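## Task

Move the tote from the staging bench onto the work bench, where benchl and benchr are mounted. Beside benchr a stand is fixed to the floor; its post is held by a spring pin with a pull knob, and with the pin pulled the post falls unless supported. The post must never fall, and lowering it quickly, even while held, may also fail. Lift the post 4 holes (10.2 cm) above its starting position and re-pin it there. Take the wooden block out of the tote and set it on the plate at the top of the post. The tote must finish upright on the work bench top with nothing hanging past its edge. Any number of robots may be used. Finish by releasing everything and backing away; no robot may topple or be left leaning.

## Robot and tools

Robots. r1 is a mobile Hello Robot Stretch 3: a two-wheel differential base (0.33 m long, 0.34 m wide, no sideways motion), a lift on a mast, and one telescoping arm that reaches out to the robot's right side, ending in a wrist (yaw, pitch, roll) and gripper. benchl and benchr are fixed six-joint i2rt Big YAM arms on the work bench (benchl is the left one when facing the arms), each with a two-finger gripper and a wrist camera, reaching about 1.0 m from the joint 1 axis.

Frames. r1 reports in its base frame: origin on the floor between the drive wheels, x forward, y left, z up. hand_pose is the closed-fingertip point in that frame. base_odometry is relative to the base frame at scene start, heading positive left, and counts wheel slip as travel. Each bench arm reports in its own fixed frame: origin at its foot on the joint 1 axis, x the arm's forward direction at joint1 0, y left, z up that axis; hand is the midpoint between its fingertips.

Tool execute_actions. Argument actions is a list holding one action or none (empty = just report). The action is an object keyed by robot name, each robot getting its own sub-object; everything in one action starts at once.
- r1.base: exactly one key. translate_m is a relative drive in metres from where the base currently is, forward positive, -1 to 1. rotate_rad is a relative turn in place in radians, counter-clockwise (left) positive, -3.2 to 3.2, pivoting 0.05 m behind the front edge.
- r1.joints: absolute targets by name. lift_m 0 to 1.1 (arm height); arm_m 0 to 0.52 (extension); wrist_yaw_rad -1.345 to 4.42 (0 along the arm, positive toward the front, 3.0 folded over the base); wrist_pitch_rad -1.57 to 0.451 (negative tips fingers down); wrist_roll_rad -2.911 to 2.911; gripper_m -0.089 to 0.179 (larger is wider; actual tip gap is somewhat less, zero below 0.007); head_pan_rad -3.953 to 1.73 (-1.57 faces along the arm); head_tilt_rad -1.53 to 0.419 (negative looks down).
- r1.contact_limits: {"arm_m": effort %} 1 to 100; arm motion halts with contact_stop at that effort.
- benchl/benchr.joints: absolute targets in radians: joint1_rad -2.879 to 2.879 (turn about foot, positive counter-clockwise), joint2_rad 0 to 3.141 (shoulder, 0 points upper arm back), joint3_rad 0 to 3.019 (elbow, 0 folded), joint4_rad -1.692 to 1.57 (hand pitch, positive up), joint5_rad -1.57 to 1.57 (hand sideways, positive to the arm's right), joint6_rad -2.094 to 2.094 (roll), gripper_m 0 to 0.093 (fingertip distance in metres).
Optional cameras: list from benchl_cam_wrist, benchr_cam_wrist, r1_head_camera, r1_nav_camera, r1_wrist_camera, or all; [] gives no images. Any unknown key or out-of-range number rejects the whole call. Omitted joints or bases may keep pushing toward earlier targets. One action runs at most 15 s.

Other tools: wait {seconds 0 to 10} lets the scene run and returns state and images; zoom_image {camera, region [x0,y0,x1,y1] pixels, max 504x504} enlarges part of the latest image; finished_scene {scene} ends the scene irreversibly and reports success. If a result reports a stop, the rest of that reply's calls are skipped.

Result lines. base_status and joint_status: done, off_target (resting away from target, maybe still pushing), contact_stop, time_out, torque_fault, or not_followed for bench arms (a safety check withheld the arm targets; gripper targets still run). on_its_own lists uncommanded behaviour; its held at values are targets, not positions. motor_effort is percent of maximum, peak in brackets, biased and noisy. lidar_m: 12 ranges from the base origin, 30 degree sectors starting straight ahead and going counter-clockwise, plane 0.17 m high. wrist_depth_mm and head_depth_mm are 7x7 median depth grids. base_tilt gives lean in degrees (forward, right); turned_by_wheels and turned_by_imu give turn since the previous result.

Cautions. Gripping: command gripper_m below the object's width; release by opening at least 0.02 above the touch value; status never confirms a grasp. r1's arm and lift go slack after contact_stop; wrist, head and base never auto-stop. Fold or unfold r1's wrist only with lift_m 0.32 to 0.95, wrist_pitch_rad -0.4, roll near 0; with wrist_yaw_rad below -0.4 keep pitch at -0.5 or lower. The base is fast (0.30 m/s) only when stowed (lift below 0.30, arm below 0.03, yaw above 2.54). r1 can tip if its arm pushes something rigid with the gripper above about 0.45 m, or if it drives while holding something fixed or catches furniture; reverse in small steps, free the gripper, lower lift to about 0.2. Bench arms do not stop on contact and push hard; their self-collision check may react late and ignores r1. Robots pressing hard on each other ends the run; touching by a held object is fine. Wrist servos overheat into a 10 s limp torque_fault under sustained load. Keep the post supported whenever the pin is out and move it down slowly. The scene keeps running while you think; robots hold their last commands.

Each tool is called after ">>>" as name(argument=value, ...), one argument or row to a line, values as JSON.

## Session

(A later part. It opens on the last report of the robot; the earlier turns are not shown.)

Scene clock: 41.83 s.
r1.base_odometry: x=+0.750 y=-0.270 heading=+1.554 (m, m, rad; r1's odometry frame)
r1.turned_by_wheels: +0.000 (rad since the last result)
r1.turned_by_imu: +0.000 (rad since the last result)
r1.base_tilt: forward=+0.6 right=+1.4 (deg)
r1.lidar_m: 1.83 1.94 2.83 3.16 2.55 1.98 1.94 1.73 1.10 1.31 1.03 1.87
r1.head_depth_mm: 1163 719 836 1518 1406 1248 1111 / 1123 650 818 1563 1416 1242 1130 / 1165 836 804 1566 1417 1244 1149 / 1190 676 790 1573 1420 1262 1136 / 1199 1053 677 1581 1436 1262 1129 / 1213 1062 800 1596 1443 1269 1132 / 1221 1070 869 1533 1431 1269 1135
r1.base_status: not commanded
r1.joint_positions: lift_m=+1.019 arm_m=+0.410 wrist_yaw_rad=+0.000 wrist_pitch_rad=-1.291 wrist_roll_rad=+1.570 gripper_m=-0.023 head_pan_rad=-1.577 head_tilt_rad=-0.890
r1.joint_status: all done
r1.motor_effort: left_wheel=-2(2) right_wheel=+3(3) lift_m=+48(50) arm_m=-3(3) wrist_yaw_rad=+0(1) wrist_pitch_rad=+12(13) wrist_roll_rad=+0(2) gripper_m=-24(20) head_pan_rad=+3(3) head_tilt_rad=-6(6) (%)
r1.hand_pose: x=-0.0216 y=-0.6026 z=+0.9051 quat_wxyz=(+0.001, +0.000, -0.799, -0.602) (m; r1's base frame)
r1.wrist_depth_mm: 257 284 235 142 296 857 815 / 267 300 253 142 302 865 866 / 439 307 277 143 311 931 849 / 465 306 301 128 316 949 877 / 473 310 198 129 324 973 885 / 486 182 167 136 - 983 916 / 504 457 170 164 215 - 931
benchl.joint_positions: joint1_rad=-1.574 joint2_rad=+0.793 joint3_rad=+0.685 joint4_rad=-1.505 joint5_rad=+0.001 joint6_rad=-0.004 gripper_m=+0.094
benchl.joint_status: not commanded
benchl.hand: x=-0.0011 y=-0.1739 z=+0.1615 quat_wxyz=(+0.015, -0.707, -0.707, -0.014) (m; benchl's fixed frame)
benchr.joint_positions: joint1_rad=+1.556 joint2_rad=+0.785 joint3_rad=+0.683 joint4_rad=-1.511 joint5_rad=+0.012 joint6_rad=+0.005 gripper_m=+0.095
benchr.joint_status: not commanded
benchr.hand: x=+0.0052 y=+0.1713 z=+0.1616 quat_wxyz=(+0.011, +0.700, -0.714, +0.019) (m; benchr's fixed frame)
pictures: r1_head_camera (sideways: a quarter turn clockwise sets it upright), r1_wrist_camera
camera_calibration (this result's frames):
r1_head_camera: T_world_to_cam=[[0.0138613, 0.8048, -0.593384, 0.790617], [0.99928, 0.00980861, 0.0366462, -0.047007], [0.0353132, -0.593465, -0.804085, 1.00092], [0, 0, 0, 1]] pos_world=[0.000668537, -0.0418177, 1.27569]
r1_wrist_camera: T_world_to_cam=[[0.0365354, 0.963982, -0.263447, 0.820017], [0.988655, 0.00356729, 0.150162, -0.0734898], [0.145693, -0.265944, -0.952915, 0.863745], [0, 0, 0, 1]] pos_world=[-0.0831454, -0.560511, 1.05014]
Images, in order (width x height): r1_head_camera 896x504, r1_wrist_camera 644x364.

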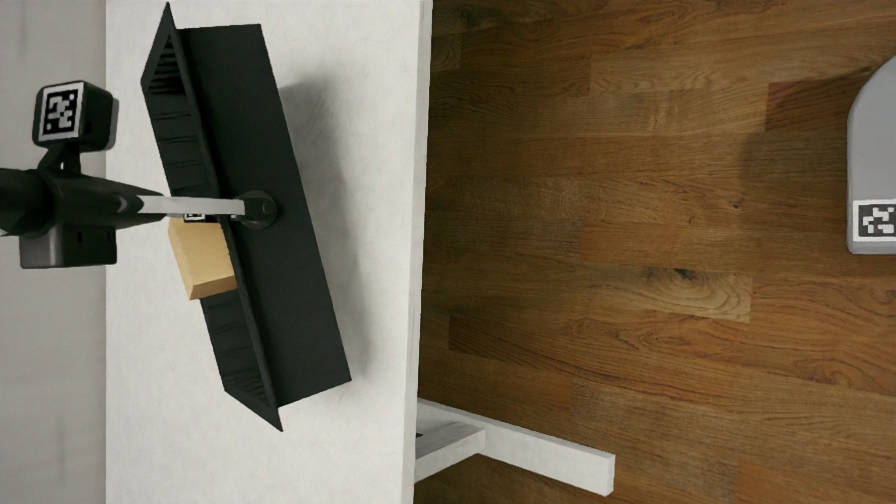

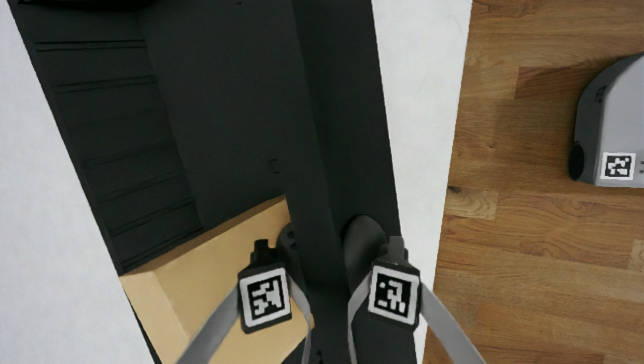

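>>> execute_actions(
  actions=[
    {"r1":{"joints":{"lift_m":0.93,"arm_m":0.43}}},
  ],
  cameras=["r1_wrist_camera","r1_head_camera"],
)

>>> execute_actions(
  actions=[
    {"r1":{"joints":{"lift_m":0.875,"wrist_pitch_rad":-1.48}}},
  ],
  cameras=["r1_wrist_camera","r1_head_camera"],
)

Scene clock: 44.70 s.
r1.base_odometry: x=+0.750 y=-0.270 heading=+1.554 (m, m, rad; r1's odometry frame)
r1.turned_by_wheels: +0.000 (rad since the last result)
r1.turned_by_imu: +0.000 (rad since the last result)
r1.base_tilt: forward=+0.6 right=+1.4 (deg)
r1.lidar_m: 1.83 1.94 2.82 3.17 2.55 1.97 1.94 1.73 1.10 1.31 1.03 1.87
r1.head_depth_mm: - 964 814 1526 1404 1247 1114 / - 931 774 1563 1413 1247 1136 / - 937 784 1567 1421 1248 1143 / 1195 759 759 1581 1429 1254 1137 / 1202 932 791 1579 1435 1261 1134 / 1212 1063 800 1586 1440 1271 1129 / 1225 1073 871 1521 1428 1270 1139
r1.base_status: not commanded
r1.joint_positions: lift_m=+0.930 arm_m=+0.430 wrist_yaw_rad=+0.000 wrist_pitch_rad=-1.269 wrist_roll_rad=+1.570 gripper_m=-0.023 head_pan_rad=-1.577 head_tilt_rad=-0.890
r1.joint_status: all done
r1.motor_effort: left_wheel=-2(3) right_wheel=+4(4) lift_m=+25(40) arm_m=+4(5) wrist_yaw_rad=+1(0) wrist_pitch_rad=+5(12) wrist_roll_rad=+0(0) gripper_m=-19(24) head_pan_rad=+3(2) head_tilt_rad=-6(6) (%)
r1.hand_pose: x=-0.0216 y=-0.6276 z=+0.8171 quat_wxyz=(+0.001, +0.000, -0.805, -0.593) (m; r1's base frame)
r1.wrist_depth_mm: 254 264 236 167 219 207 756 / 266 286 245 128 224 213 761 / 265 293 251 131 228 219 784 / 262 300 259 133 234 839 802 / 259 304 237 133 239 857 784 / 257 150 169 134 243 893 837 / 256 144 170 140 253 908 834
benchl.joint_positions: joint1_rad=-1.574 joint2_rad=+0.793 joint3_rad=+0.685 joint4_rad=-1.505 joint5_rad=+0.001 joint6_rad=-0.004 gripper_m=+0.094
benchl.joint_status: not commanded
benchl.hand: x=-0.0011 y=-0.1739 z=+0.1615 quat_wxyz=(+0.015, -0.707, -0.707, -0.014) (m; benchl's fixed frame)
benchr.joint_positions: joint1_rad=+1.556 joint2_rad=+0.785 joint3_rad=+0.683 joint4_rad=-1.511 joint5_rad=+0.012 joint6_rad=+0.005 gripper_m=+0.095
benchr.joint_status: not commanded
benchr.hand: x=+0.0052 y=+0.1713 z=+0.1616 quat_wxyz=(+0.011, +0.700, -0.714, +0.019) (m; benchr's fixed frame)
pictures: r1_head_camera (sideways: a quarter turn clockwise sets it upright), r1_wrist_camera
camera_calibration (this result's frames):
r1_head_camera: T_world_to_cam=[[0.0138614, 0.8048, -0.593384, 0.790618], [0.99928, 0.0098085, 0.0366462, -0.047007], [0.0353131, -0.593465, -0.804085, 1.00092], [0, 0, 0, 1]] pos_world=[0.000668532, -0.0418177, 1.27569]
r1_wrist_camera: T_world_to_cam=[[0.0365201, 0.957946, -0.284615, 0.834428], [0.988656, 0.00688758, 0.150041, -0.0579922], [0.145691, -0.286866, -0.946827, 0.75507], [0, 0, 0, 1]] pos_world=[-0.0831461, -0.582334, 0.961113]
Images, in order (width x height): r1_head_camera 896x504, r1_wrist_camera 644x364.

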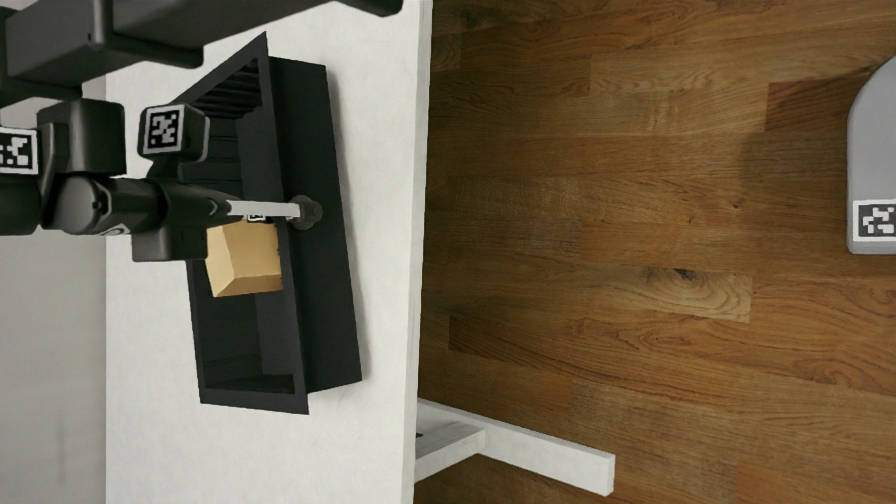

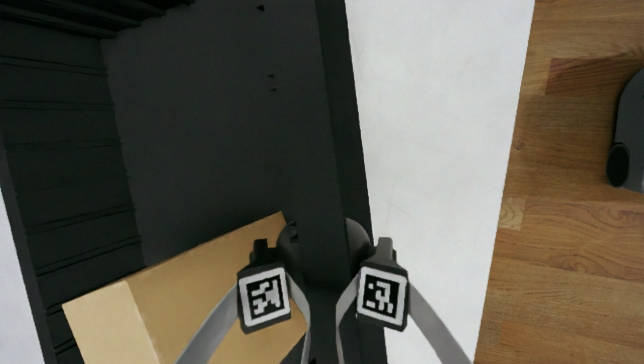

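Scene clock: 46.17 s.
r1.base_odometry: x=+0.750 y=-0.270 heading=+1.554 (m, m, rad; r1's odometry frame)
r1.turned_by_wheels: +0.000 (rad since the last result)
r1.turned_by_imu: +0.000 (rad since the last result)
r1.base_tilt: forward=+0.7 right=+1.3 (deg)
r1.lidar_m: 1.83 1.95 2.84 3.16 2.55 1.97 1.94 1.73 1.10 1.31 1.03 1.87
r1.head_depth_mm: 1115 - 767 1522 1409 1239 1108 / - 923 781 1566 1423 1251 1135 / - - 845 1577 1424 1257 1145 / 1191 1087 743 1584 1425 1258 1141 / 1203 1052 852 1589 1434 1261 1135 / 1210 1065 813 1602 1445 1275 1139 / 1225 1074 869 1530 1432 1270 1143
r1.base_status: not commanded
r1.joint_positions: lift_m=+0.898 arm_m=+0.430 wrist_yaw_rad=+0.000 wrist_pitch_rad=-1.475 wrist_roll_rad=+1.569 gripper_m=-0.023 head_pan_rad=-1.577 head_tilt_rad=-0.890
r1.joint_status: lift_m contact_stop (moved -0.032 of -0.055); the others done
r1.on_its_own: lift_m is slack since a contact_stop, until your next command for it (your +0.875 is given up)
r1.motor_effort: left_wheel=-2(3) right_wheel=+2(5) lift_m=+32(34) arm_m=+3(4) wrist_yaw_rad=+0(1) wrist_pitch_rad=-2(9) wrist_roll_rad=+0(1) gripper_m=-21(21) head_pan_rad=+3(3) head_tilt_rad=-6(6) (%)
r1.hand_pose: x=-0.0215 y=-0.5750 z=+0.7795 quat_wxyz=(+0.001, +0.001, -0.740, -0.673) (m; r1's base frame)
r1.wrist_depth_mm: 216 209 204 119 197 819 817 / 220 214 209 120 853 833 - / 228 223 213 123 867 847 - / 233 226 219 127 894 911 884 / 240 231 222 130 932 882 878 / 243 141 176 132 946 922 894 / 108 123 183 136 969 938 942
benchl.joint_positions: joint1_rad=-1.574 joint2_rad=+0.793 joint3_rad=+0.685 joint4_rad=-1.505 joint5_rad=+0.001 joint6_rad=-0.004 gripper_m=+0.094
benchl.joint_status: not commanded
benchl.hand: x=-0.0011 y=-0.1739 z=+0.1615 quat_wxyz=(+0.015, -0.707, -0.707, -0.014) (m; benchl's fixed frame)
benchr.joint_positions: joint1_rad=+1.556 joint2_rad=+0.785 joint3_rad=+0.683 joint4_rad=-1.511 joint5_rad=+0.012 joint6_rad=+0.005 gripper_m=+0.095
benchr.joint_status: not commanded
benchr.hand: x=+0.0052 y=+0.1713 z=+0.1616 quat_wxyz=(+0.011, +0.700, -0.714, +0.019) (m; benchr's fixed frame)
pictures: r1_head_camera (sideways: a quarter turn clockwise sets it upright), r1_wrist_camera
camera_calibration (this result's frames):
r1_head_camera: T_world_to_cam=[[0.0138481, 0.804878, -0.593279, 0.790481], [0.99928, 0.00982075, 0.0366483, -0.0470096], [0.0353238, -0.593359, -0.804162, 1.00102], [0, 0, 0, 1]] pos_world=[0.000669265, -0.0418144, 1.27568]
r1_wrist_camera: T_world_to_cam=[[0.0350934, 0.995993, -0.0822599, 0.637416], [0.988694, -0.0225933, 0.148236, -0.068271], [0.145784, -0.0865319, -0.985525, 0.879938], [0, 0, 0, 1]] pos_world=[-0.0831507, -0.560262, 0.929755]
Images, in order (width x height): r1_head_camera 896x504, r1_wrist_camera 644x364.

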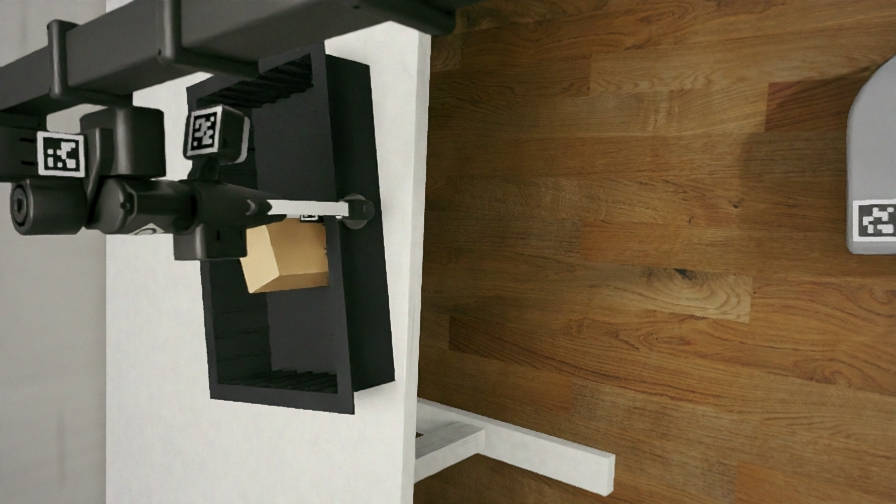

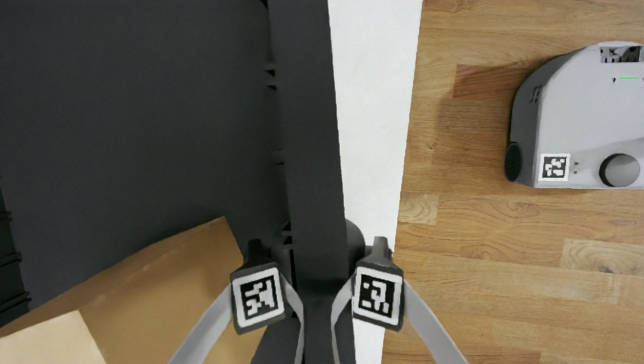

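>>> execute_actions(
  actions=[],
)

Scene clock: 49.40 s.
r1.base_odometry: x=+0.750 y=-0.270 heading=+1.554 (m, m, rad; r1's odometry frame)
r1.turned_by_wheels: +0.000 (rad since the last result)
r1.turned_by_imu: +0.000 (rad since the last result)
r1.base_tilt: forward=+0.6 right=+1.4 (deg)
r1.lidar_m: 1.83 1.95 2.83 3.18 2.56 1.97 1.94 1.73 1.09 1.31 1.04 1.86
r1.head_depth_mm: 1118 - 769 1524 1406 1252 1112 / - 932 783 1571 1416 1250 1135 / - - 843 1579 1418 1254 1145 / 1187 1083 744 1588 1432 1261 1147 / 1197 1058 856 1595 1432 1264 1133 / 1211 1064 815 1600 1440 1269 1134 / 1222 1072 870 1527 1424 1270 1136
r1.base_status: not commanded
r1.joint_positions: lift_m=+0.898 arm_m=+0.430 wrist_yaw_rad=+0.000 wrist_pitch_rad=-1.475 wrist_roll_rad=+1.569 gripper_m=-0.023 head_pan_rad=-1.577 head_tilt_rad=-0.890
r1.joint_status: lift_m contact_stop (moved -0.032 of -0.055); the others done
r1.on_its_own: lift_m is slack since a contact_stop, until your next command for it (your +0.875 is given up)
r1.motor_effort: left_wheel=-1(3) right_wheel=+2(5) lift_m=+32(34) arm_m=+3(4) wrist_yaw_rad=-1(1) wrist_pitch_rad=-2(9) wrist_roll_rad=+1(1) gripper_m=-21(21) head_pan_rad=+3(3) head_tilt_rad=-6(6) (%)
r1.hand_pose: x=-0.0215 y=-0.5750 z=+0.7795 quat_wxyz=(+0.001, +0.001, -0.740, -0.673) (m; r1's base frame)
r1.wrist_depth_mm: 217 209 204 119 198 843 812 / 221 216 208 121 857 862 - / 227 219 215 123 888 850 - / 234 225 219 127 927 883 857 / 240 232 220 129 917 927 841 / 245 142 174 131 980 920 896 / 108 123 185 137 - 950 902
benchl.joint_positions: joint1_rad=-1.574 joint2_rad=+0.793 joint3_rad=+0.685 joint4_rad=-1.505 joint5_rad=+0.001 joint6_rad=-0.004 gripper_m=+0.094
benchl.joint_status: not commanded
benchl.hand: x=-0.0011 y=-0.1739 z=+0.1615 quat_wxyz=(+0.015, -0.707, -0.707, -0.014) (m; benchl's fixed frame)
benchr.joint_positions: joint1_rad=+1.556 joint2_rad=+0.785 joint3_rad=+0.683 joint4_rad=-1.511 joint5_rad=+0.012 joint6_rad=+0.005 gripper_m=+0.095
benchr.joint_status: not commanded
benchr.hand: x=+0.0052 y=+0.1713 z=+0.1616 quat_wxyz=(+0.011, +0.700, -0.714, +0.019) (m; benchr's fixed frame)
pictures: benchl_cam_wrist, benchr_cam_wrist, r1_head_camera (sideways: a quarter turn clockwise sets it upright), r1_nav_camera (sideways: a quarter turn counterclockwise sets it upright), r1_wrist_camera
camera_calibration (this result's frames):
r1_head_camera: T_world_to_cam=[[0.0138482, 0.804878, -0.593279, 0.790481], [0.99928, 0.00982062, 0.0366483, -0.0470096], [0.0353237, -0.593359, -0.804162, 1.00102], [0, 0, 0, 1]] pos_world=[0.00066926, -0.0418144, 1.27568]
r1_nav_camera: T_world_to_cam=[[-0.040341, -0.798022, 0.601276, -0.741666], [-0.999184, 0.0309461, -0.0259654, 0.0922864], [0.00211382, -0.601833, -0.798619, 0.994461], [0, 0, 0, 1]] pos_world=[0.0601894, 0.00377718, 1.24254]
r1_wrist_camera: T_world_to_cam=[[0.0350933, 0.995993, -0.0822597, 0.637416], [0.988694, -0.0225932, 0.148236, -0.0682709], [0.145784, -0.0865318, -0.985525, 0.879938], [0, 0, 0, 1]] pos_world=[-0.0831507, -0.560262, 0.929755]
Images, in order (width x height): benchl_cam_wrist 504x504, benchr_cam_wrist 504x504, r1_head_camera 896x504, r1_nav_camera 672x504, r1_wrist_camera 644x364.

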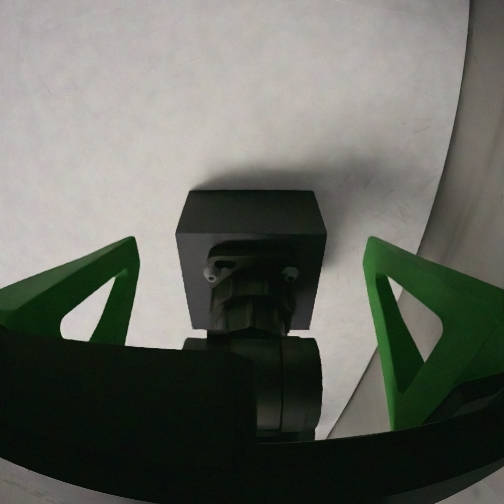

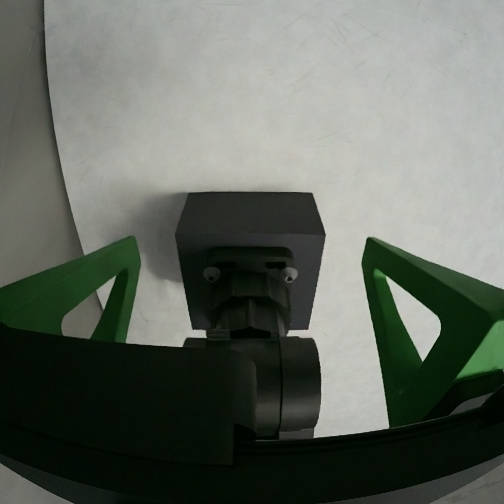

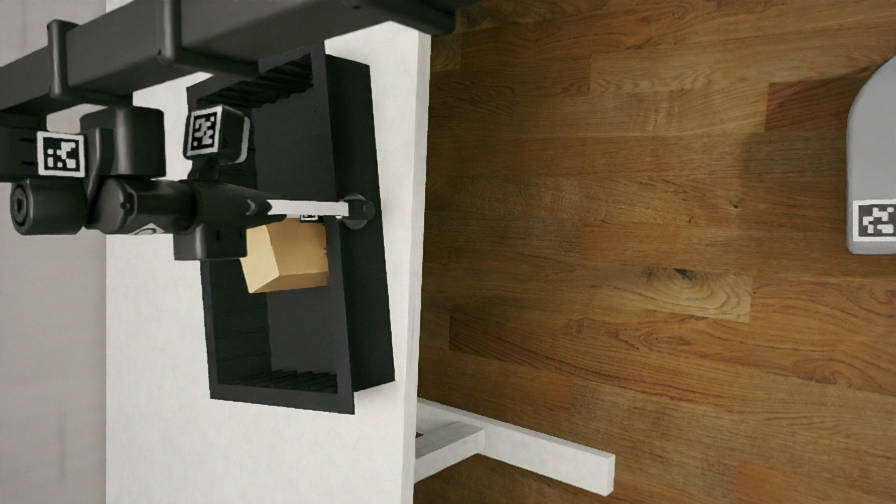

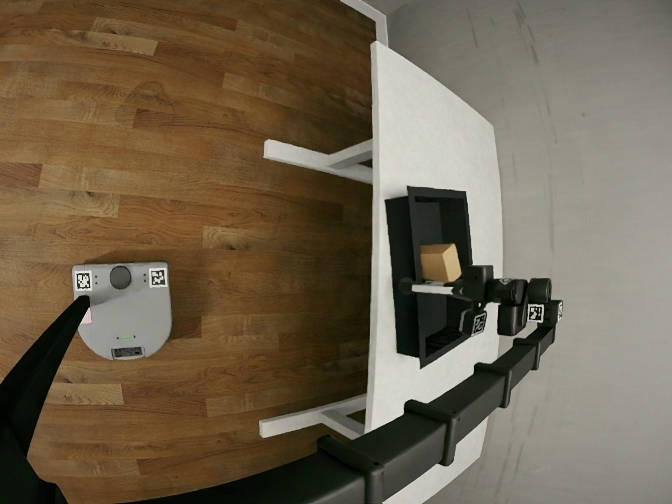

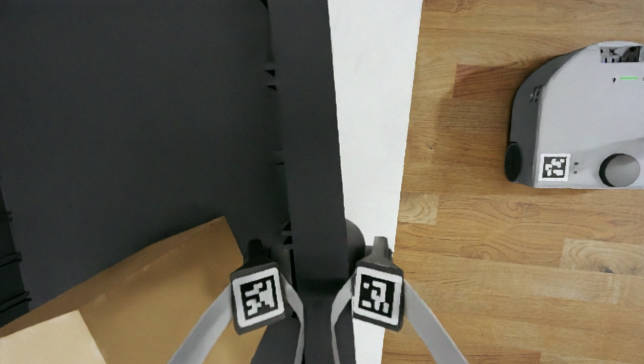

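>>> execute_actions(
  actions=[
    {"r1":{"joints":{"gripper_m":0.06,"lift_m":0.9}}},
  ],
  cameras=[],
)

>>> execute_actions(
  actions=[
    {"r1":{"base":{"translate_m":0.05},"joints":{"lift_m":1.08,"arm_m":0.45,"wrist_pitch_rad":-1.5,"gripper_m":0.13}}},
  ],
  cameras=["r1_head_camera","r1_wrist_camera"],
)

Scene clock: 52.60 s.
r1.base_odometry: x=+0.750 y=-0.270 heading=+1.554 (m, m, rad; r1's odometry frame)
r1.turned_by_wheels: +0.000 (rad since the last result)
r1.turned_by_imu: +0.000 (rad since the last result)
r1.base_tilt: forward=+0.7 right=+1.4 (deg)
r1.lidar_m: 1.82 1.95 2.83 3.17 2.56 1.97 1.93 1.73 1.09 1.31 1.03 1.87
r1.head_depth_mm: 1111 - 768 1533 1407 1241 1113 / - 926 780 1566 1425 1246 1133 / - - 844 1581 1429 1249 1146 / 1193 1082 744 1570 1428 1258 1143 / 1197 1058 857 1593 1432 1257 1127 / 1214 1060 812 1588 1442 1273 1130 / 1221 1071 871 1523 1424 1274 1138
r1.base_status: not commanded
r1.joint_positions: lift_m=+0.900 arm_m=+0.430 wrist_yaw_rad=+0.000 wrist_pitch_rad=-1.474 wrist_roll_rad=+1.569 gripper_m=+0.060 head_pan_rad=-1.577 head_tilt_rad=-0.890
r1.joint_status: all done
r1.motor_effort: left_wheel=-1(1) right_wheel=+2(2) lift_m=+38(37) arm_m=+2(2) wrist_yaw_rad=+0(0) wrist_pitch_rad=-2(4) wrist_roll_rad=+1(1) gripper_m=+0(100) head_pan_rad=+2(3) head_tilt_rad=-7(6) (%)
r1.hand_pose: x=-0.0215 y=-0.5754 z=+0.7811 quat_wxyz=(+0.001, +0.001, -0.740, -0.672) (m; r1's base frame)
r1.wrist_depth_mm: 215 211 205 119 197 847 788 / 221 216 209 121 828 840 - / 228 221 215 124 907 891 - / 233 228 218 128 901 874 886 / 241 233 223 130 917 907 861 / 244 140 227 133 - 932 896 / 108 117 182 137 973 946 897
benchl.joint_positions: joint1_rad=-1.574 joint2_rad=+0.793 joint3_rad=+0.685 joint4_rad=-1.505 joint5_rad=+0.001 joint6_rad=-0.004 gripper_m=+0.094
benchl.joint_status: not commanded
benchl.hand: x=-0.0011 y=-0.1739 z=+0.1615 quat_wxyz=(+0.015, -0.707, -0.707, -0.014) (m; benchl's fixed frame)
benchr.joint_positions: joint1_rad=+1.556 joint2_rad=+0.785 joint3_rad=+0.683 joint4_rad=-1.511 joint5_rad=+0.012 joint6_rad=+0.005 gripper_m=+0.095
benchr.joint_status: not commanded
benchr.hand: x=+0.0052 y=+0.1713 z=+0.1616 quat_wxyz=(+0.011, +0.700, -0.714, +0.019) (m; benchr's fixed frame)
pictures: none
No camera images: the call's "cameras" was empty. Leave "cameras" out to get every camera's image.

Scene clock: 55.23 s.
r1.base_odometry: x=+0.751 y=-0.220 heading=+1.554 (m, m, rad; r1's odometry frame)
r1.turned_by_wheels: +0.000 (rad since the last result)
r1.turned_by_imu: +0.000 (rad since the last result)
r1.base_tilt: forward=+0.4 right=+1.5 (deg)
r1.lidar_m: 1.78 1.89 2.76 3.18 2.63 2.02 1.98 1.73 1.13 1.31 1.01 1.81
r1.head_depth_mm: 1161 1015 765 1561 1402 1236 1115 / 1166 917 783 1572 1418 1251 1135 / 1182 1041 750 1579 1422 1254 1147 / 1194 1050 761 1590 1433 1255 1140 / 1202 1061 796 1592 1434 1262 1126 / 1212 1064 864 1548 1442 1264 1133 / 1225 1066 871 1614 1430 1275 1137
r1.base_status: done
r1.joint_positions: lift_m=+1.080 arm_m=+0.450 wrist_yaw_rad=+0.000 wrist_pitch_rad=-1.499 wrist_roll_rad=+1.569 gripper_m=+0.130 head_pan_rad=-1.577 head_tilt_rad=-0.890
r1.joint_status: all done
r1.motor_effort: left_wheel=-1(4) right_wheel=+2(10) lift_m=+42(44) arm_m=+4(4) wrist_yaw_rad=+0(1) wrist_pitch_rad=+0(1) wrist_roll_rad=+1(0) gripper_m=+0(99) head_pan_rad=+3(2) head_tilt_rad=-6(6) (%)
r1.hand_pose: x=-0.0215 y=-0.5887 z=+0.9610 quat_wxyz=(+0.001, +0.001, -0.732, -0.682) (m; r1's base frame)
r1.wrist_depth_mm: 398 374 372 371 - - 957 / 407 379 384 375 - - - / 413 379 396 381 - - - / 425 369 279 354 - - - / 436 361 415 402 - - - / 455 - 422 408 - - - / 462 359 357 340 - - -
benchl.joint_positions: joint1_rad=-1.574 joint2_rad=+0.793 joint3_rad=+0.685 joint4_rad=-1.505 joint5_rad=+0.001 joint6_rad=-0.004 gripper_m=+0.094
benchl.joint_status: not commanded
benchl.hand: x=-0.0011 y=-0.1739 z=+0.1615 quat_wxyz=(+0.015, -0.707, -0.707, -0.014) (m; benchl's fixed frame)
benchr.joint_positions: joint1_rad=+1.556 joint2_rad=+0.785 joint3_rad=+0.683 joint4_rad=-1.511 joint5_rad=+0.012 joint6_rad=+0.005 gripper_m=+0.095
benchr.joint_status: not commanded
benchr.hand: x=+0.0052 y=+0.1713 z=+0.1616 quat_wxyz=(+0.011, +0.700, -0.714, +0.019) (m; benchr's fixed frame)
pictures: r1_head_camera (sideways: a quarter turn clockwise sets it upright), r1_wrist_camera
camera_calibration (this result's frames):
r1_head_camera: T_world_to_cam=[[0.0138482, 0.804878, -0.593279, 0.790481], [0.99928, 0.00982063, 0.0366483, -0.0470096], [0.0353237, -0.593359, -0.804162, 1.00102], [0, 0, 0, 1]] pos_world=[0.00066926, -0.0418144, 1.27568]
r1_wrist_camera: T_world_to_cam=[[0.0351151, 0.997686, -0.0582249, 0.643885], [0.988695, -0.0261826, 0.147637, -0.0970245], [0.145771, -0.0627509, -0.987326, 1.07339], [0, 0, 0, 1]] pos_world=[-0.0831516, -0.577579, 1.1116]
Images, in order (width x height): r1_head_camera 896x504, r1_wrist_camera 644x364.

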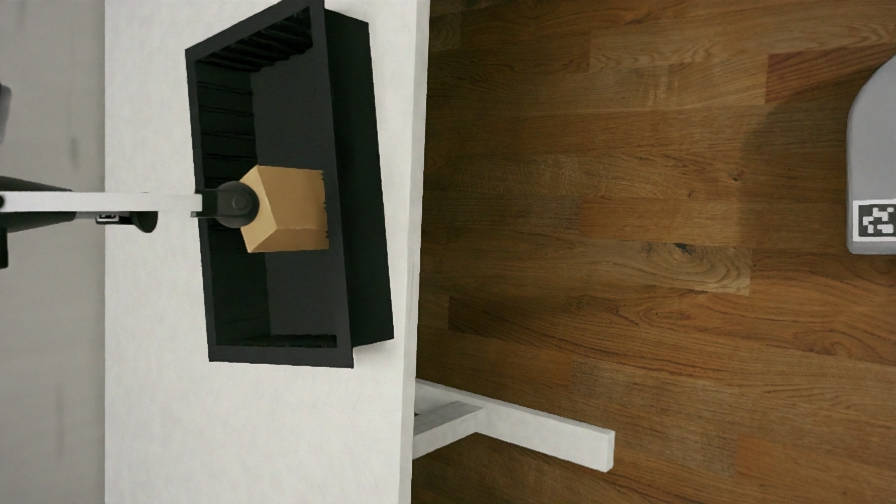

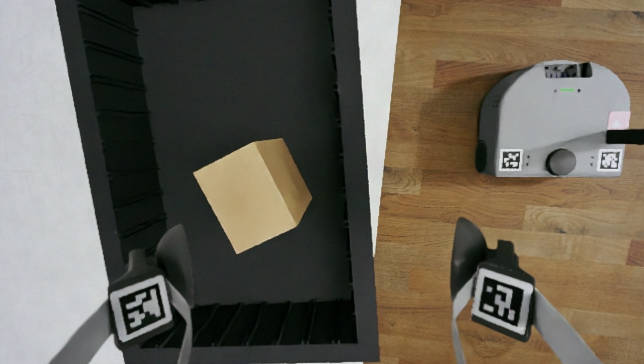

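>>> execute_actions(
  actions=[
    {"r1":{"base":{"translate_m":-0.01},"joints":{"lift_m":1.03,"arm_m":0.518,"wrist_roll_rad":1.11,"gripper_m":0.13}}},
  ],
  cameras=["r1_head_camera","r1_wrist_camera"],
)

Scene clock: 59.20 s.
r1.base_odometry: x=+0.751 y=-0.230 heading=+1.554 (m, m, rad; r1's odometry frame)
r1.turned_by_wheels: +0.000 (rad since the last result)
r1.turned_by_imu: +0.000 (rad since the last result)
r1.base_tilt: forward=+0.6 right=+1.4 (deg)
r1.lidar_m: 1.79 1.90 2.77 3.04 2.61 2.02 1.98 1.73 1.12 1.31 1.02 1.82
r1.head_depth_mm: 1161 1019 769 1552 1415 1242 1112 / 1178 919 779 1562 1416 1253 1129 / 1185 1042 767 1572 1423 1255 1145 / 1201 973 758 1579 1430 1260 1141 / 1203 1054 797 1589 1434 1264 1132 / 1211 1062 843 1563 1439 1270 1129 / 1222 1073 872 1573 1432 1275 1141
r1.base_status: done
r1.joint_positions: lift_m=+1.030 arm_m=+0.518 wrist_yaw_rad=+0.000 wrist_pitch_rad=-1.499 wrist_roll_rad=+1.117 gripper_m=+0.130 head_pan_rad=-1.577 head_tilt_rad=-0.890
r1.joint_status: all done
r1.motor_effort: left_wheel=-1(4) right_wheel=+2(6) lift_m=+22(34) arm_m=+4(5) wrist_yaw_rad=-1(0) wrist_pitch_rad=+0(1) wrist_roll_rad=-4(5) gripper_m=+0(2) head_pan_rad=+2(2) head_tilt_rad=-6(6) (%)
r1.hand_pose: x=-0.0216 y=-0.6568 z=+0.9117 quat_wxyz=(+0.165, +0.153, -0.713, -0.664) (m; r1's base frame)
r1.wrist_depth_mm: 349 342 308 326 325 269 968 / 353 348 335 332 324 265 960 / 363 290 346 339 330 277 961 / 369 299 349 226 340 - - / 372 288 358 231 308 - - / 384 - 364 358 284 - - / 400 291 326 361 309 - -
benchl.joint_positions: joint1_rad=-1.574 joint2_rad=+0.793 joint3_rad=+0.685 joint4_rad=-1.505 joint5_rad=+0.001 joint6_rad=-0.004 gripper_m=+0.094
benchl.joint_status: not commanded
benchl.hand: x=-0.0011 y=-0.1739 z=+0.1615 quat_wxyz=(+0.015, -0.707, -0.707, -0.014) (m; benchl's fixed frame)
benchr.joint_positions: joint1_rad=+1.556 joint2_rad=+0.785 joint3_rad=+0.683 joint4_rad=-1.511 joint5_rad=+0.012 joint6_rad=+0.005 gripper_m=+0.095
benchr.joint_status: not commanded
benchr.hand: x=+0.0052 y=+0.1713 z=+0.1616 quat_wxyz=(+0.011, +0.700, -0.714, +0.019) (m; benchr's fixed frame)
pictures: r1_head_camera (sideways: a quarter turn clockwise sets it upright), r1_wrist_camera
camera_calibration (this result's frames):
r1_head_camera: T_world_to_cam=[[0.0138483, 0.804878, -0.593279, 0.79048], [0.99928, 0.0098205, 0.0366483, -0.0470096], [0.0353237, -0.593359, -0.804162, 1.00102], [0, 0, 0, 1]] pos_world=[0.000669255, -0.0418144, 1.27568]
r1_wrist_camera: T_world_to_cam=[[-0.405172, 0.912754, -0.0521109, 0.638117], [0.90526, 0.408509, 0.116728, 0.220433], [0.127832, 0.000121007, -0.991796, 1.06545], [0, 0, 0, 1]] pos_world=[-0.0772002, -0.672622, 1.06423]
Images, in order (width x height): r1_head_camera 896x504, r1_wrist_camera 644x364.

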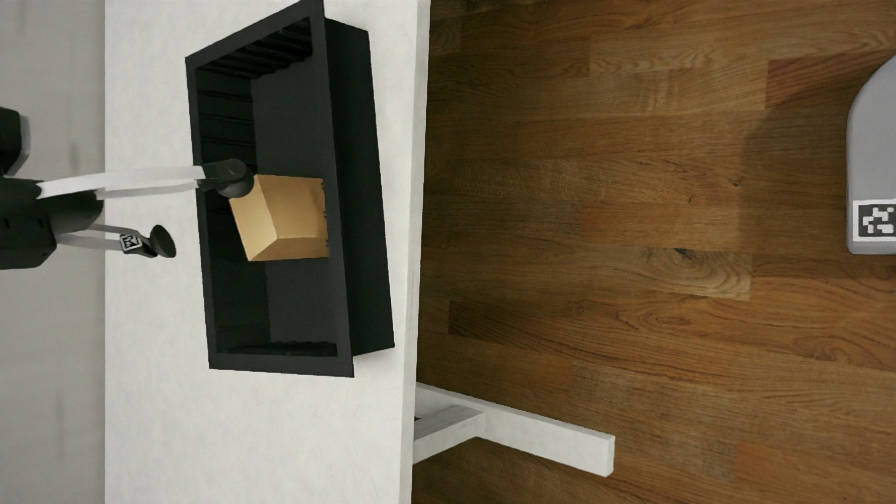

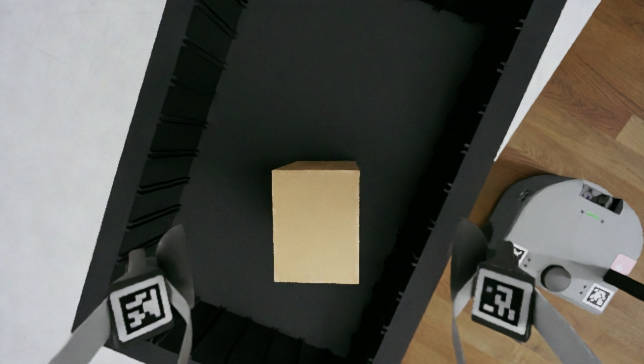

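>>> execute_actions(
  actions=[
    {"r1":{"joints":{"lift_m":0.90,"gripper_m":0.105}}},
  ],
  cameras=["r1_head_camera","r1_wrist_camera"],
)

>>> execute_actions(
  actions=[
    {"r1":{"joints":{"gripper_m":0.035}}},
  ],
  cameras=["r1_wrist_camera"],
)

>>> execute_actions(
  actions=[
    {"r1":{"joints":{"lift_m":1.09}}},
  ],
  cameras=["r1_head_camera","r1_wrist_camera"],
)

Scene clock: 62.27 s.
r1.base_odometry: x=+0.751 y=-0.230 heading=+1.554 (m, m, rad; r1's odometry frame)
r1.turned_by_wheels: +0.000 (rad since the last result)
r1.turned_by_imu: +0.000 (rad since the last result)
r1.base_tilt: forward=+0.7 right=+1.3 (deg)
r1.lidar_m: 1.79 1.90 2.77 3.03 2.61 2.01 1.98 1.74 1.12 1.31 1.02 1.83
r1.head_depth_mm: 1127 - 777 1554 1410 1242 1111 / 1184 897 782 1571 1420 1247 1133 / - 890 749 1572 1420 1253 1151 / 1191 900 757 1589 1431 1253 1137 / 1203 1056 799 1595 1439 1267 1133 / 1208 1057 843 1561 1444 1266 1129 / 1217 1071 871 1567 1435 1275 1137
r1.base_status: not commanded
r1.joint_positions: lift_m=+0.900 arm_m=+0.518 wrist_yaw_rad=+0.000 wrist_pitch_rad=-1.491 wrist_roll_rad=+1.117 gripper_m=+0.105 head_pan_rad=-1.577 head_tilt_rad=-0.890
r1.joint_status: all done
r1.motor_effort: left_wheel=-1(1) right_wheel=+1(2) lift_m=+22(23) arm_m=+3(4) wrist_yaw_rad=+0(1) wrist_pitch_rad=-3(4) wrist_roll_rad=-4(4) gripper_m=-1(93) head_pan_rad=+2(2) head_tilt_rad=-6(6) (%)
r1.hand_pose: x=-0.0216 y=-0.6589 z=+0.7817 quat_wxyz=(+0.166, +0.153, -0.716, -0.661) (m; r1's base frame)
r1.wrist_depth_mm: 153 199 208 203 197 195 148 / 166 213 212 207 203 199 135 / 177 220 215 211 205 199 125 / 191 225 217 165 210 178 120 / 203 229 94 93 94 156 122 / 218 235 95 95 96 132 124 / 237 238 97 97 98 135 936
benchl.joint_positions: joint1_rad=-1.574 joint2_rad=+0.793 joint3_rad=+0.685 joint4_rad=-1.505 joint5_rad=+0.001 joint6_rad=-0.004 gripper_m=+0.094
benchl.joint_status: not commanded
benchl.hand: x=-0.0011 y=-0.1739 z=+0.1615 quat_wxyz=(+0.015, -0.707, -0.707, -0.014) (m; benchl's fixed frame)
benchr.joint_positions: joint1_rad=+1.556 joint2_rad=+0.785 joint3_rad=+0.683 joint4_rad=-1.511 joint5_rad=+0.012 joint6_rad=+0.005 gripper_m=+0.095
benchr.joint_status: not commanded
benchr.hand: x=+0.0052 y=+0.1713 z=+0.1616 quat_wxyz=(+0.011, +0.700, -0.714, +0.019) (m; benchr's fixed frame)
pictures: r1_head_camera (sideways: a quarter turn clockwise sets it upright), r1_wrist_camera
camera_calibration (this result's frames):
r1_head_camera: T_world_to_cam=[[0.0138484, 0.804878, -0.593279, 0.790481], [0.99928, 0.00982039, 0.0366483, -0.0470096], [0.0353236, -0.593359, -0.804162, 1.00102], [0, 0, 0, 1]] pos_world=[0.00066925, -0.0418144, 1.27568]
r1_wrist_camera: T_world_to_cam=[[-0.405198, 0.912296, -0.0594278, 0.638686], [0.905248, 0.409458, 0.113451, 0.239659], [0.127834, -0.00782677, -0.991765, 0.931223], [0, 0, 0, 1]] pos_world=[-0.0771991, -0.673512, 0.93432]
Images, in order (width x height): r1_head_camera 896x504, r1_wrist_camera 644x364.

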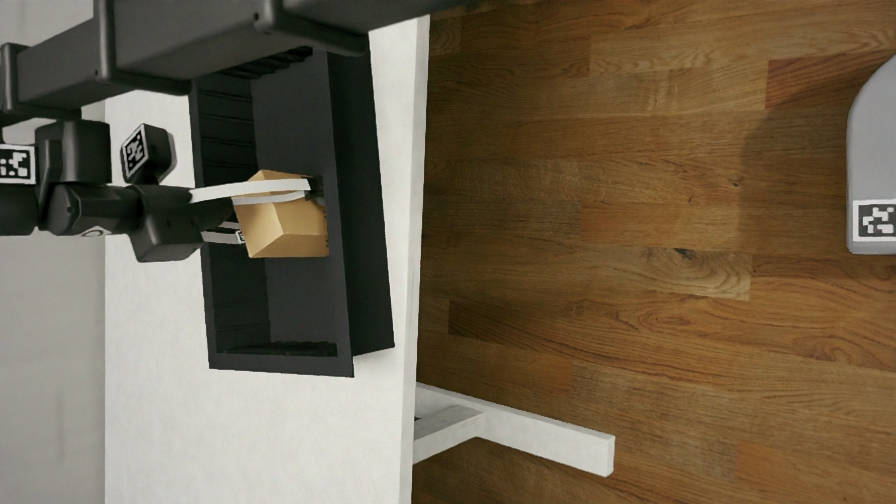

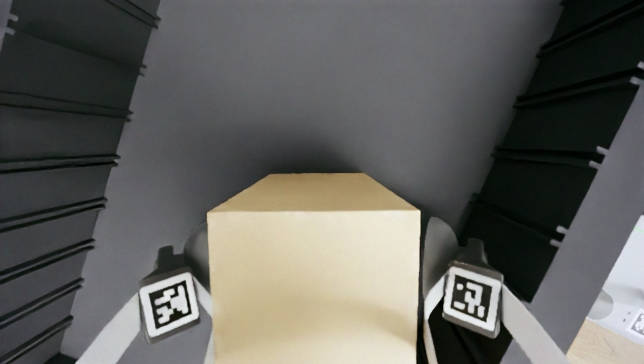

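Scene clock: 63.47 s.
r1.base_odometry: x=+0.751 y=-0.230 heading=+1.554 (m, m, rad; r1's odometry frame)
r1.turned_by_wheels: +0.000 (rad since the last result)
r1.turned_by_imu: +0.000 (rad since the last result)
r1.base_tilt: forward=+0.6 right=+1.4 (deg)
r1.lidar_m: 1.79 1.91 2.77 3.02 2.61 2.01 1.98 1.74 1.12 1.31 1.01 1.82
r1.head_depth_mm: 1137 - 778 1560 1403 1246 1115 / 1179 902 782 1561 1418 1245 1130 / - 888 751 1575 1413 1254 1140 / 1193 903 760 1581 1428 1264 1140 / 1206 1052 796 1590 1432 1263 1131 / 1218 1064 844 1567 1450 1267 1131 / 1225 1068 867 1570 1431 1277 1134
r1.base_status: not commanded
r1.joint_positions: lift_m=+0.900 arm_m=+0.518 wrist_yaw_rad=+0.000 wrist_pitch_rad=-1.491 wrist_roll_rad=+1.117 gripper_m=+0.036 head_pan_rad=-1.577 head_tilt_rad=-0.890
r1.joint_status: all done
r1.motor_effort: left_wheel=+0(0) right_wheel=+1(1) lift_m=+22(22) arm_m=+3(3) wrist_yaw_rad=+0(0) wrist_pitch_rad=-3(3) wrist_roll_rad=-4(4) gripper_m=-27(100) head_pan_rad=+2(3) head_tilt_rad=-6(6) (%)
r1.hand_pose: x=-0.0216 y=-0.6589 z=+0.7817 quat_wxyz=(+0.166, +0.153, -0.716, -0.661) (m; r1's base frame)
r1.wrist_depth_mm: 153 198 208 203 199 195 148 / 166 212 211 207 203 198 136 / 176 220 214 211 205 201 125 / 191 224 219 165 210 177 120 / 203 229 93 93 94 155 122 / 219 234 94 95 96 133 124 / 238 240 97 97 98 136 877
benchl.joint_positions: joint1_rad=-1.574 joint2_rad=+0.793 joint3_rad=+0.685 joint4_rad=-1.505 joint5_rad=+0.001 joint6_rad=-0.004 gripper_m=+0.094
benchl.joint_status: not commanded
benchl.hand: x=-0.0011 y=-0.1739 z=+0.1615 quat_wxyz=(+0.015, -0.707, -0.707, -0.014) (m; benchl's fixed frame)
benchr.joint_positions: joint1_rad=+1.556 joint2_rad=+0.785 joint3_rad=+0.683 joint4_rad=-1.511 joint5_rad=+0.012 joint6_rad=+0.005 gripper_m=+0.095
benchr.joint_status: not commanded
benchr.hand: x=+0.0052 y=+0.1713 z=+0.1616 quat_wxyz=(+0.011, +0.700, -0.714, +0.019) (m; benchr's fixed frame)
pictures: r1_wrist_camera
camera_calibration (this result's frames):
r1_wrist_camera: T_world_to_cam=[[-0.405197, 0.912299, -0.0593771, 0.638635], [0.905248, 0.409451, 0.113474, 0.239631], [0.127834, -0.00777178, -0.991765, 0.93126], [0, 0, 0, 1]] pos_world=[-0.0771991, -0.673506, 0.934319]
Images, in order (width x height): r1_wrist_camera 644x364.

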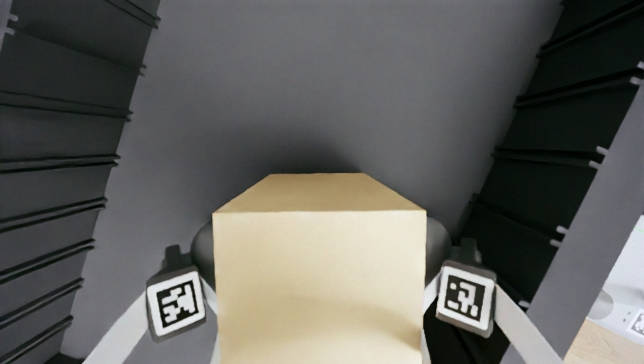

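Scene clock: 66.03 s.
r1.base_odometry: x=+0.751 y=-0.230 heading=+1.554 (m, m, rad; r1's odometry frame)
r1.turned_by_wheels: +0.000 (rad since the last result)
r1.turned_by_imu: +0.000 (rad since the last result)
r1.base_tilt: forward=+0.5 right=+1.4 (deg)
r1.lidar_m: 1.79 1.90 2.77 3.02 2.61 2.01 1.98 1.73 1.12 1.31 1.02 1.83
r1.head_depth_mm: 1164 1021 767 1555 1406 1242 1116 / 1170 923 781 1561 1420 1252 1130 / 1133 884 845 1575 1416 1253 1144 / 1141 875 850 1578 1425 1263 1135 / 1197 1051 795 1595 1433 1254 1130 / 1214 1063 843 1559 1441 1270 1135 / 1222 1070 871 1582 1437 1273 1135
r1.base_status: not commanded
r1.joint_positions: lift_m=+1.090 arm_m=+0.518 wrist_yaw_rad=+0.000 wrist_pitch_rad=-1.495 wrist_roll_rad=+1.117 gripper_m=+0.043 head_pan_rad=-1.577 head_tilt_rad=-0.890
r1.joint_status: all done
r1.on_its_own: gripper_m is held at +0.042, not at your +0.035, by its stall guard, which is not easing now
r1.motor_effort: left_wheel=-1(2) right_wheel=+2(2) lift_m=+44(44) arm_m=+3(2) wrist_yaw_rad=-1(1) wrist_pitch_rad=-2(3) wrist_roll_rad=-4(4) gripper_m=-24(26) head_pan_rad=+3(2) head_tilt_rad=-6(6) (%)
r1.hand_pose: x=-0.0216 y=-0.6580 z=+0.9709 quat_wxyz=(+0.166, +0.153, -0.714, -0.662) (m; r1's base frame)
r1.wrist_depth_mm: 412 398 354 384 374 310 - / 417 409 373 392 378 375 - / 430 416 401 397 389 - - / 430 425 407 164 312 - - / 446 415 93 93 94 - - / 452 439 95 95 95 - - / 457 451 97 97 98 - -
benchl.joint_positions: joint1_rad=-1.574 joint2_rad=+0.793 joint3_rad=+0.685 joint4_rad=-1.505 joint5_rad=+0.001 joint6_rad=-0.004 gripper_m=+0.094
benchl.joint_status: not commanded
benchl.hand: x=-0.0011 y=-0.1739 z=+0.1615 quat_wxyz=(+0.015, -0.707, -0.707, -0.014) (m; benchl's fixed frame)
benchr.joint_positions: joint1_rad=+1.556 joint2_rad=+0.785 joint3_rad=+0.683 joint4_rad=-1.511 joint5_rad=+0.012 joint6_rad=+0.005 gripper_m=+0.095
benchr.joint_status: not commanded
benchr.hand: x=+0.0052 y=+0.1713 z=+0.1616 quat_wxyz=(+0.011, +0.700, -0.714, +0.019) (m; benchr's fixed frame)
pictures: r1_head_camera (sideways: a quarter turn clockwise sets it upright), r1_wrist_camera
camera_calibration (this result's frames):
r1_head_camera: T_world_to_cam=[[0.0138481, 0.804878, -0.593279, 0.790481], [0.99928, 0.00982075, 0.0366483, -0.0470096], [0.0353238, -0.593359, -0.804162, 1.00102], [0, 0, 0, 1]] pos_world=[0.000669265, -0.0418144, 1.27568]
r1_wrist_camera: T_world_to_cam=[[-0.405195, 0.912509, -0.0560689, 0.645946], [0.905249, 0.409035, 0.114956, 0.216066], [0.127832, -0.00417677, -0.991787, 1.12131], [0, 0, 0, 1]] pos_world=[-0.0771993, -0.673126, 1.12348]
Images, in order (width x height): r1_head_camera 896x504, r1_wrist_camera 644x364.

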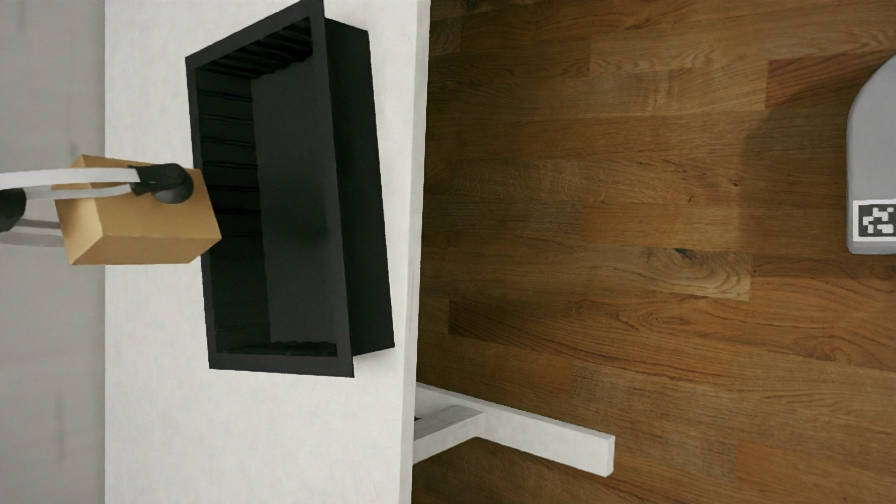

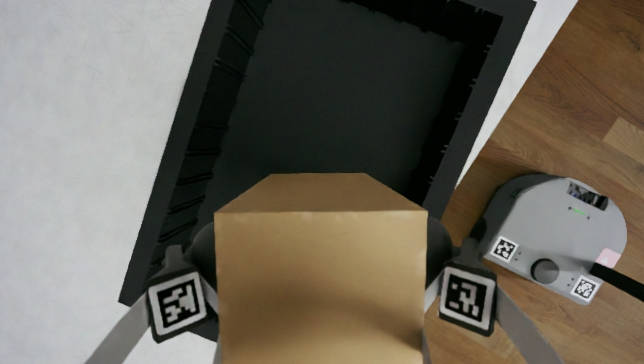

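>>> execute_actions(
  actions=[
    {"r1":{"joints":{"arm_m":0.05,"lift_m":1.1,"head_pan_rad":1.6,"head_tilt_rad":-0.25}}},
  ],
  cameras=["r1_head_camera","r1_nav_camera"],
)

Scene clock: 71.70 s.
r1.base_odometry: x=+0.751 y=-0.230 heading=+1.554 (m, m, rad; r1's odometry frame)
r1.turned_by_wheels: +0.000 (rad since the last result)
r1.turned_by_imu: +0.000 (rad since the last result)
r1.base_tilt: forward=+0.7 right=+1.4 (deg)
r1.lidar_m: 1.79 1.89 2.77 3.04 2.61 2.02 1.97 1.74 1.12 1.31 1.02 1.83
r1.head_depth_mm: 2989 3184 3287 3561 2847 2028 1570 / 3057 3219 3323 3572 2878 2038 1569 / 3093 3256 3369 3636 2875 2037 1580 / 3116 3287 3462 3667 2894 2028 1583 / 3184 3309 3430 3692 2925 2027 1590 / 3228 3383 3594 3338 2915 2060 1589 / - - - - 2599 2077 1612
r1.base_status: not commanded
r1.joint_positions: lift_m=+1.100 arm_m=+0.050 wrist_yaw_rad=+0.000 wrist_pitch_rad=-1.496 wrist_roll_rad=+1.115 gripper_m=+0.043 head_pan_rad=+1.593 head_tilt_rad=-0.260
r1.joint_status: all done
r1.on_its_own: gripper_m is held at +0.042, not at your +0.035, by its stall guard, which is not easing now
r1.motor_effort: left_wheel=-1(1) right_wheel=+1(2) lift_m=+44(46) arm_m=-4(3) wrist_yaw_rad=-1(1) wrist_pitch_rad=-1(2) wrist_roll_rad=-3(4) gripper_m=-24(24) head_pan_rad=+3(29) head_tilt_rad=+6(48) (%)
r1.hand_pose: x=-0.0216 y=-0.1902 z=+0.9809 quat_wxyz=(+0.166, +0.154, -0.714, -0.663) (m; r1's base frame)
r1.wrist_depth_mm: 392 - - - - - - / 413 - - - - - - / 438 - - - - - - / 448 - - 163 - - - / - - 93 93 94 - - / - - 94 95 95 - - / - - 97 97 98 - -
benchl.joint_positions: joint1_rad=-1.574 joint2_rad=+0.793 joint3_rad=+0.685 joint4_rad=-1.505 joint5_rad=+0.001 joint6_rad=-0.004 gripper_m=+0.094
benchl.joint_status: not commanded
benchl.hand: x=-0.0011 y=-0.1739 z=+0.1615 quat_wxyz=(+0.015, -0.707, -0.707, -0.014) (m; benchl's fixed frame)
benchr.joint_positions: joint1_rad=+1.556 joint2_rad=+0.785 joint3_rad=+0.683 joint4_rad=-1.511 joint5_rad=+0.012 joint6_rad=+0.005 gripper_m=+0.095
benchr.joint_status: not commanded
benchr.hand: x=+0.0052 y=+0.1713 z=+0.1616 quat_wxyz=(+0.011, +0.700, -0.714, +0.019) (m; benchr's fixed frame)
pictures: r1_head_camera (sideways: a quarter turn clockwise sets it upright), r1_nav_camera (sideways: a quarter turn counterclockwise sets it upright)
camera_calibration (this result's frames):
r1_head_camera: T_world_to_cam=[[-0.00253204, -0.301264, -0.953537, 1.26025], [-0.998206, -0.0562749, 0.0204304, -0.0137352], [-0.0598152, 0.951879, -0.300581, 0.346461], [0, 0, 0, 1]] pos_world=[0.0102041, 0.0491069, 1.30612]
r1_nav_camera: T_world_to_cam=[[0.0292814, 0.291727, 0.956053, -1.20463], [0.999213, 0.0170494, -0.0358057, 0.0929333], [-0.0267456, 0.95635, -0.290998, 0.334232], [0, 0, 0, 1]] pos_world=[-0.0486476, 0.0301963, 1.25228]
Images, in order (width x height): r1_head_camera 896x504, r1_nav_camera 672x504.

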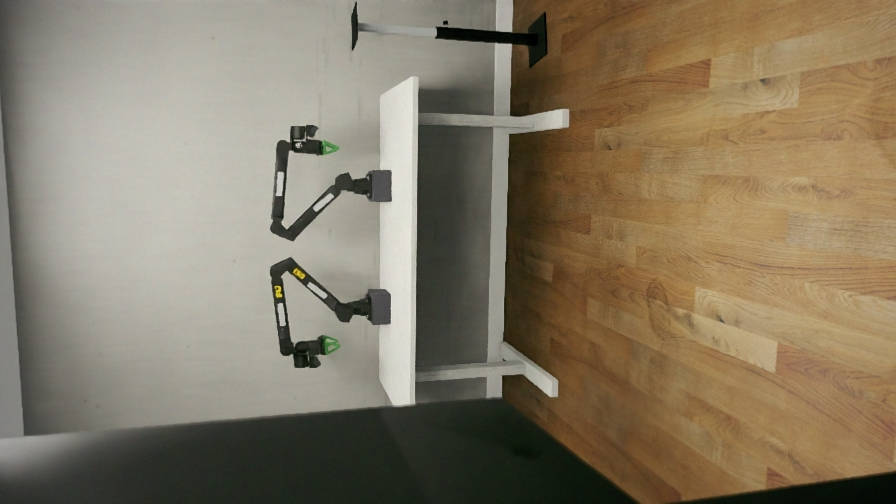

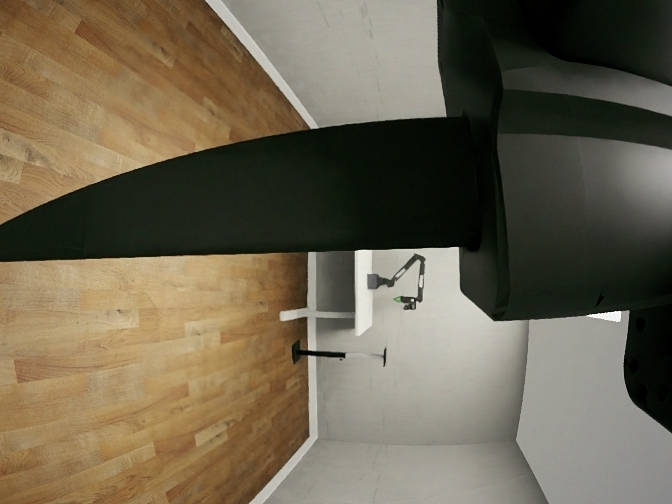

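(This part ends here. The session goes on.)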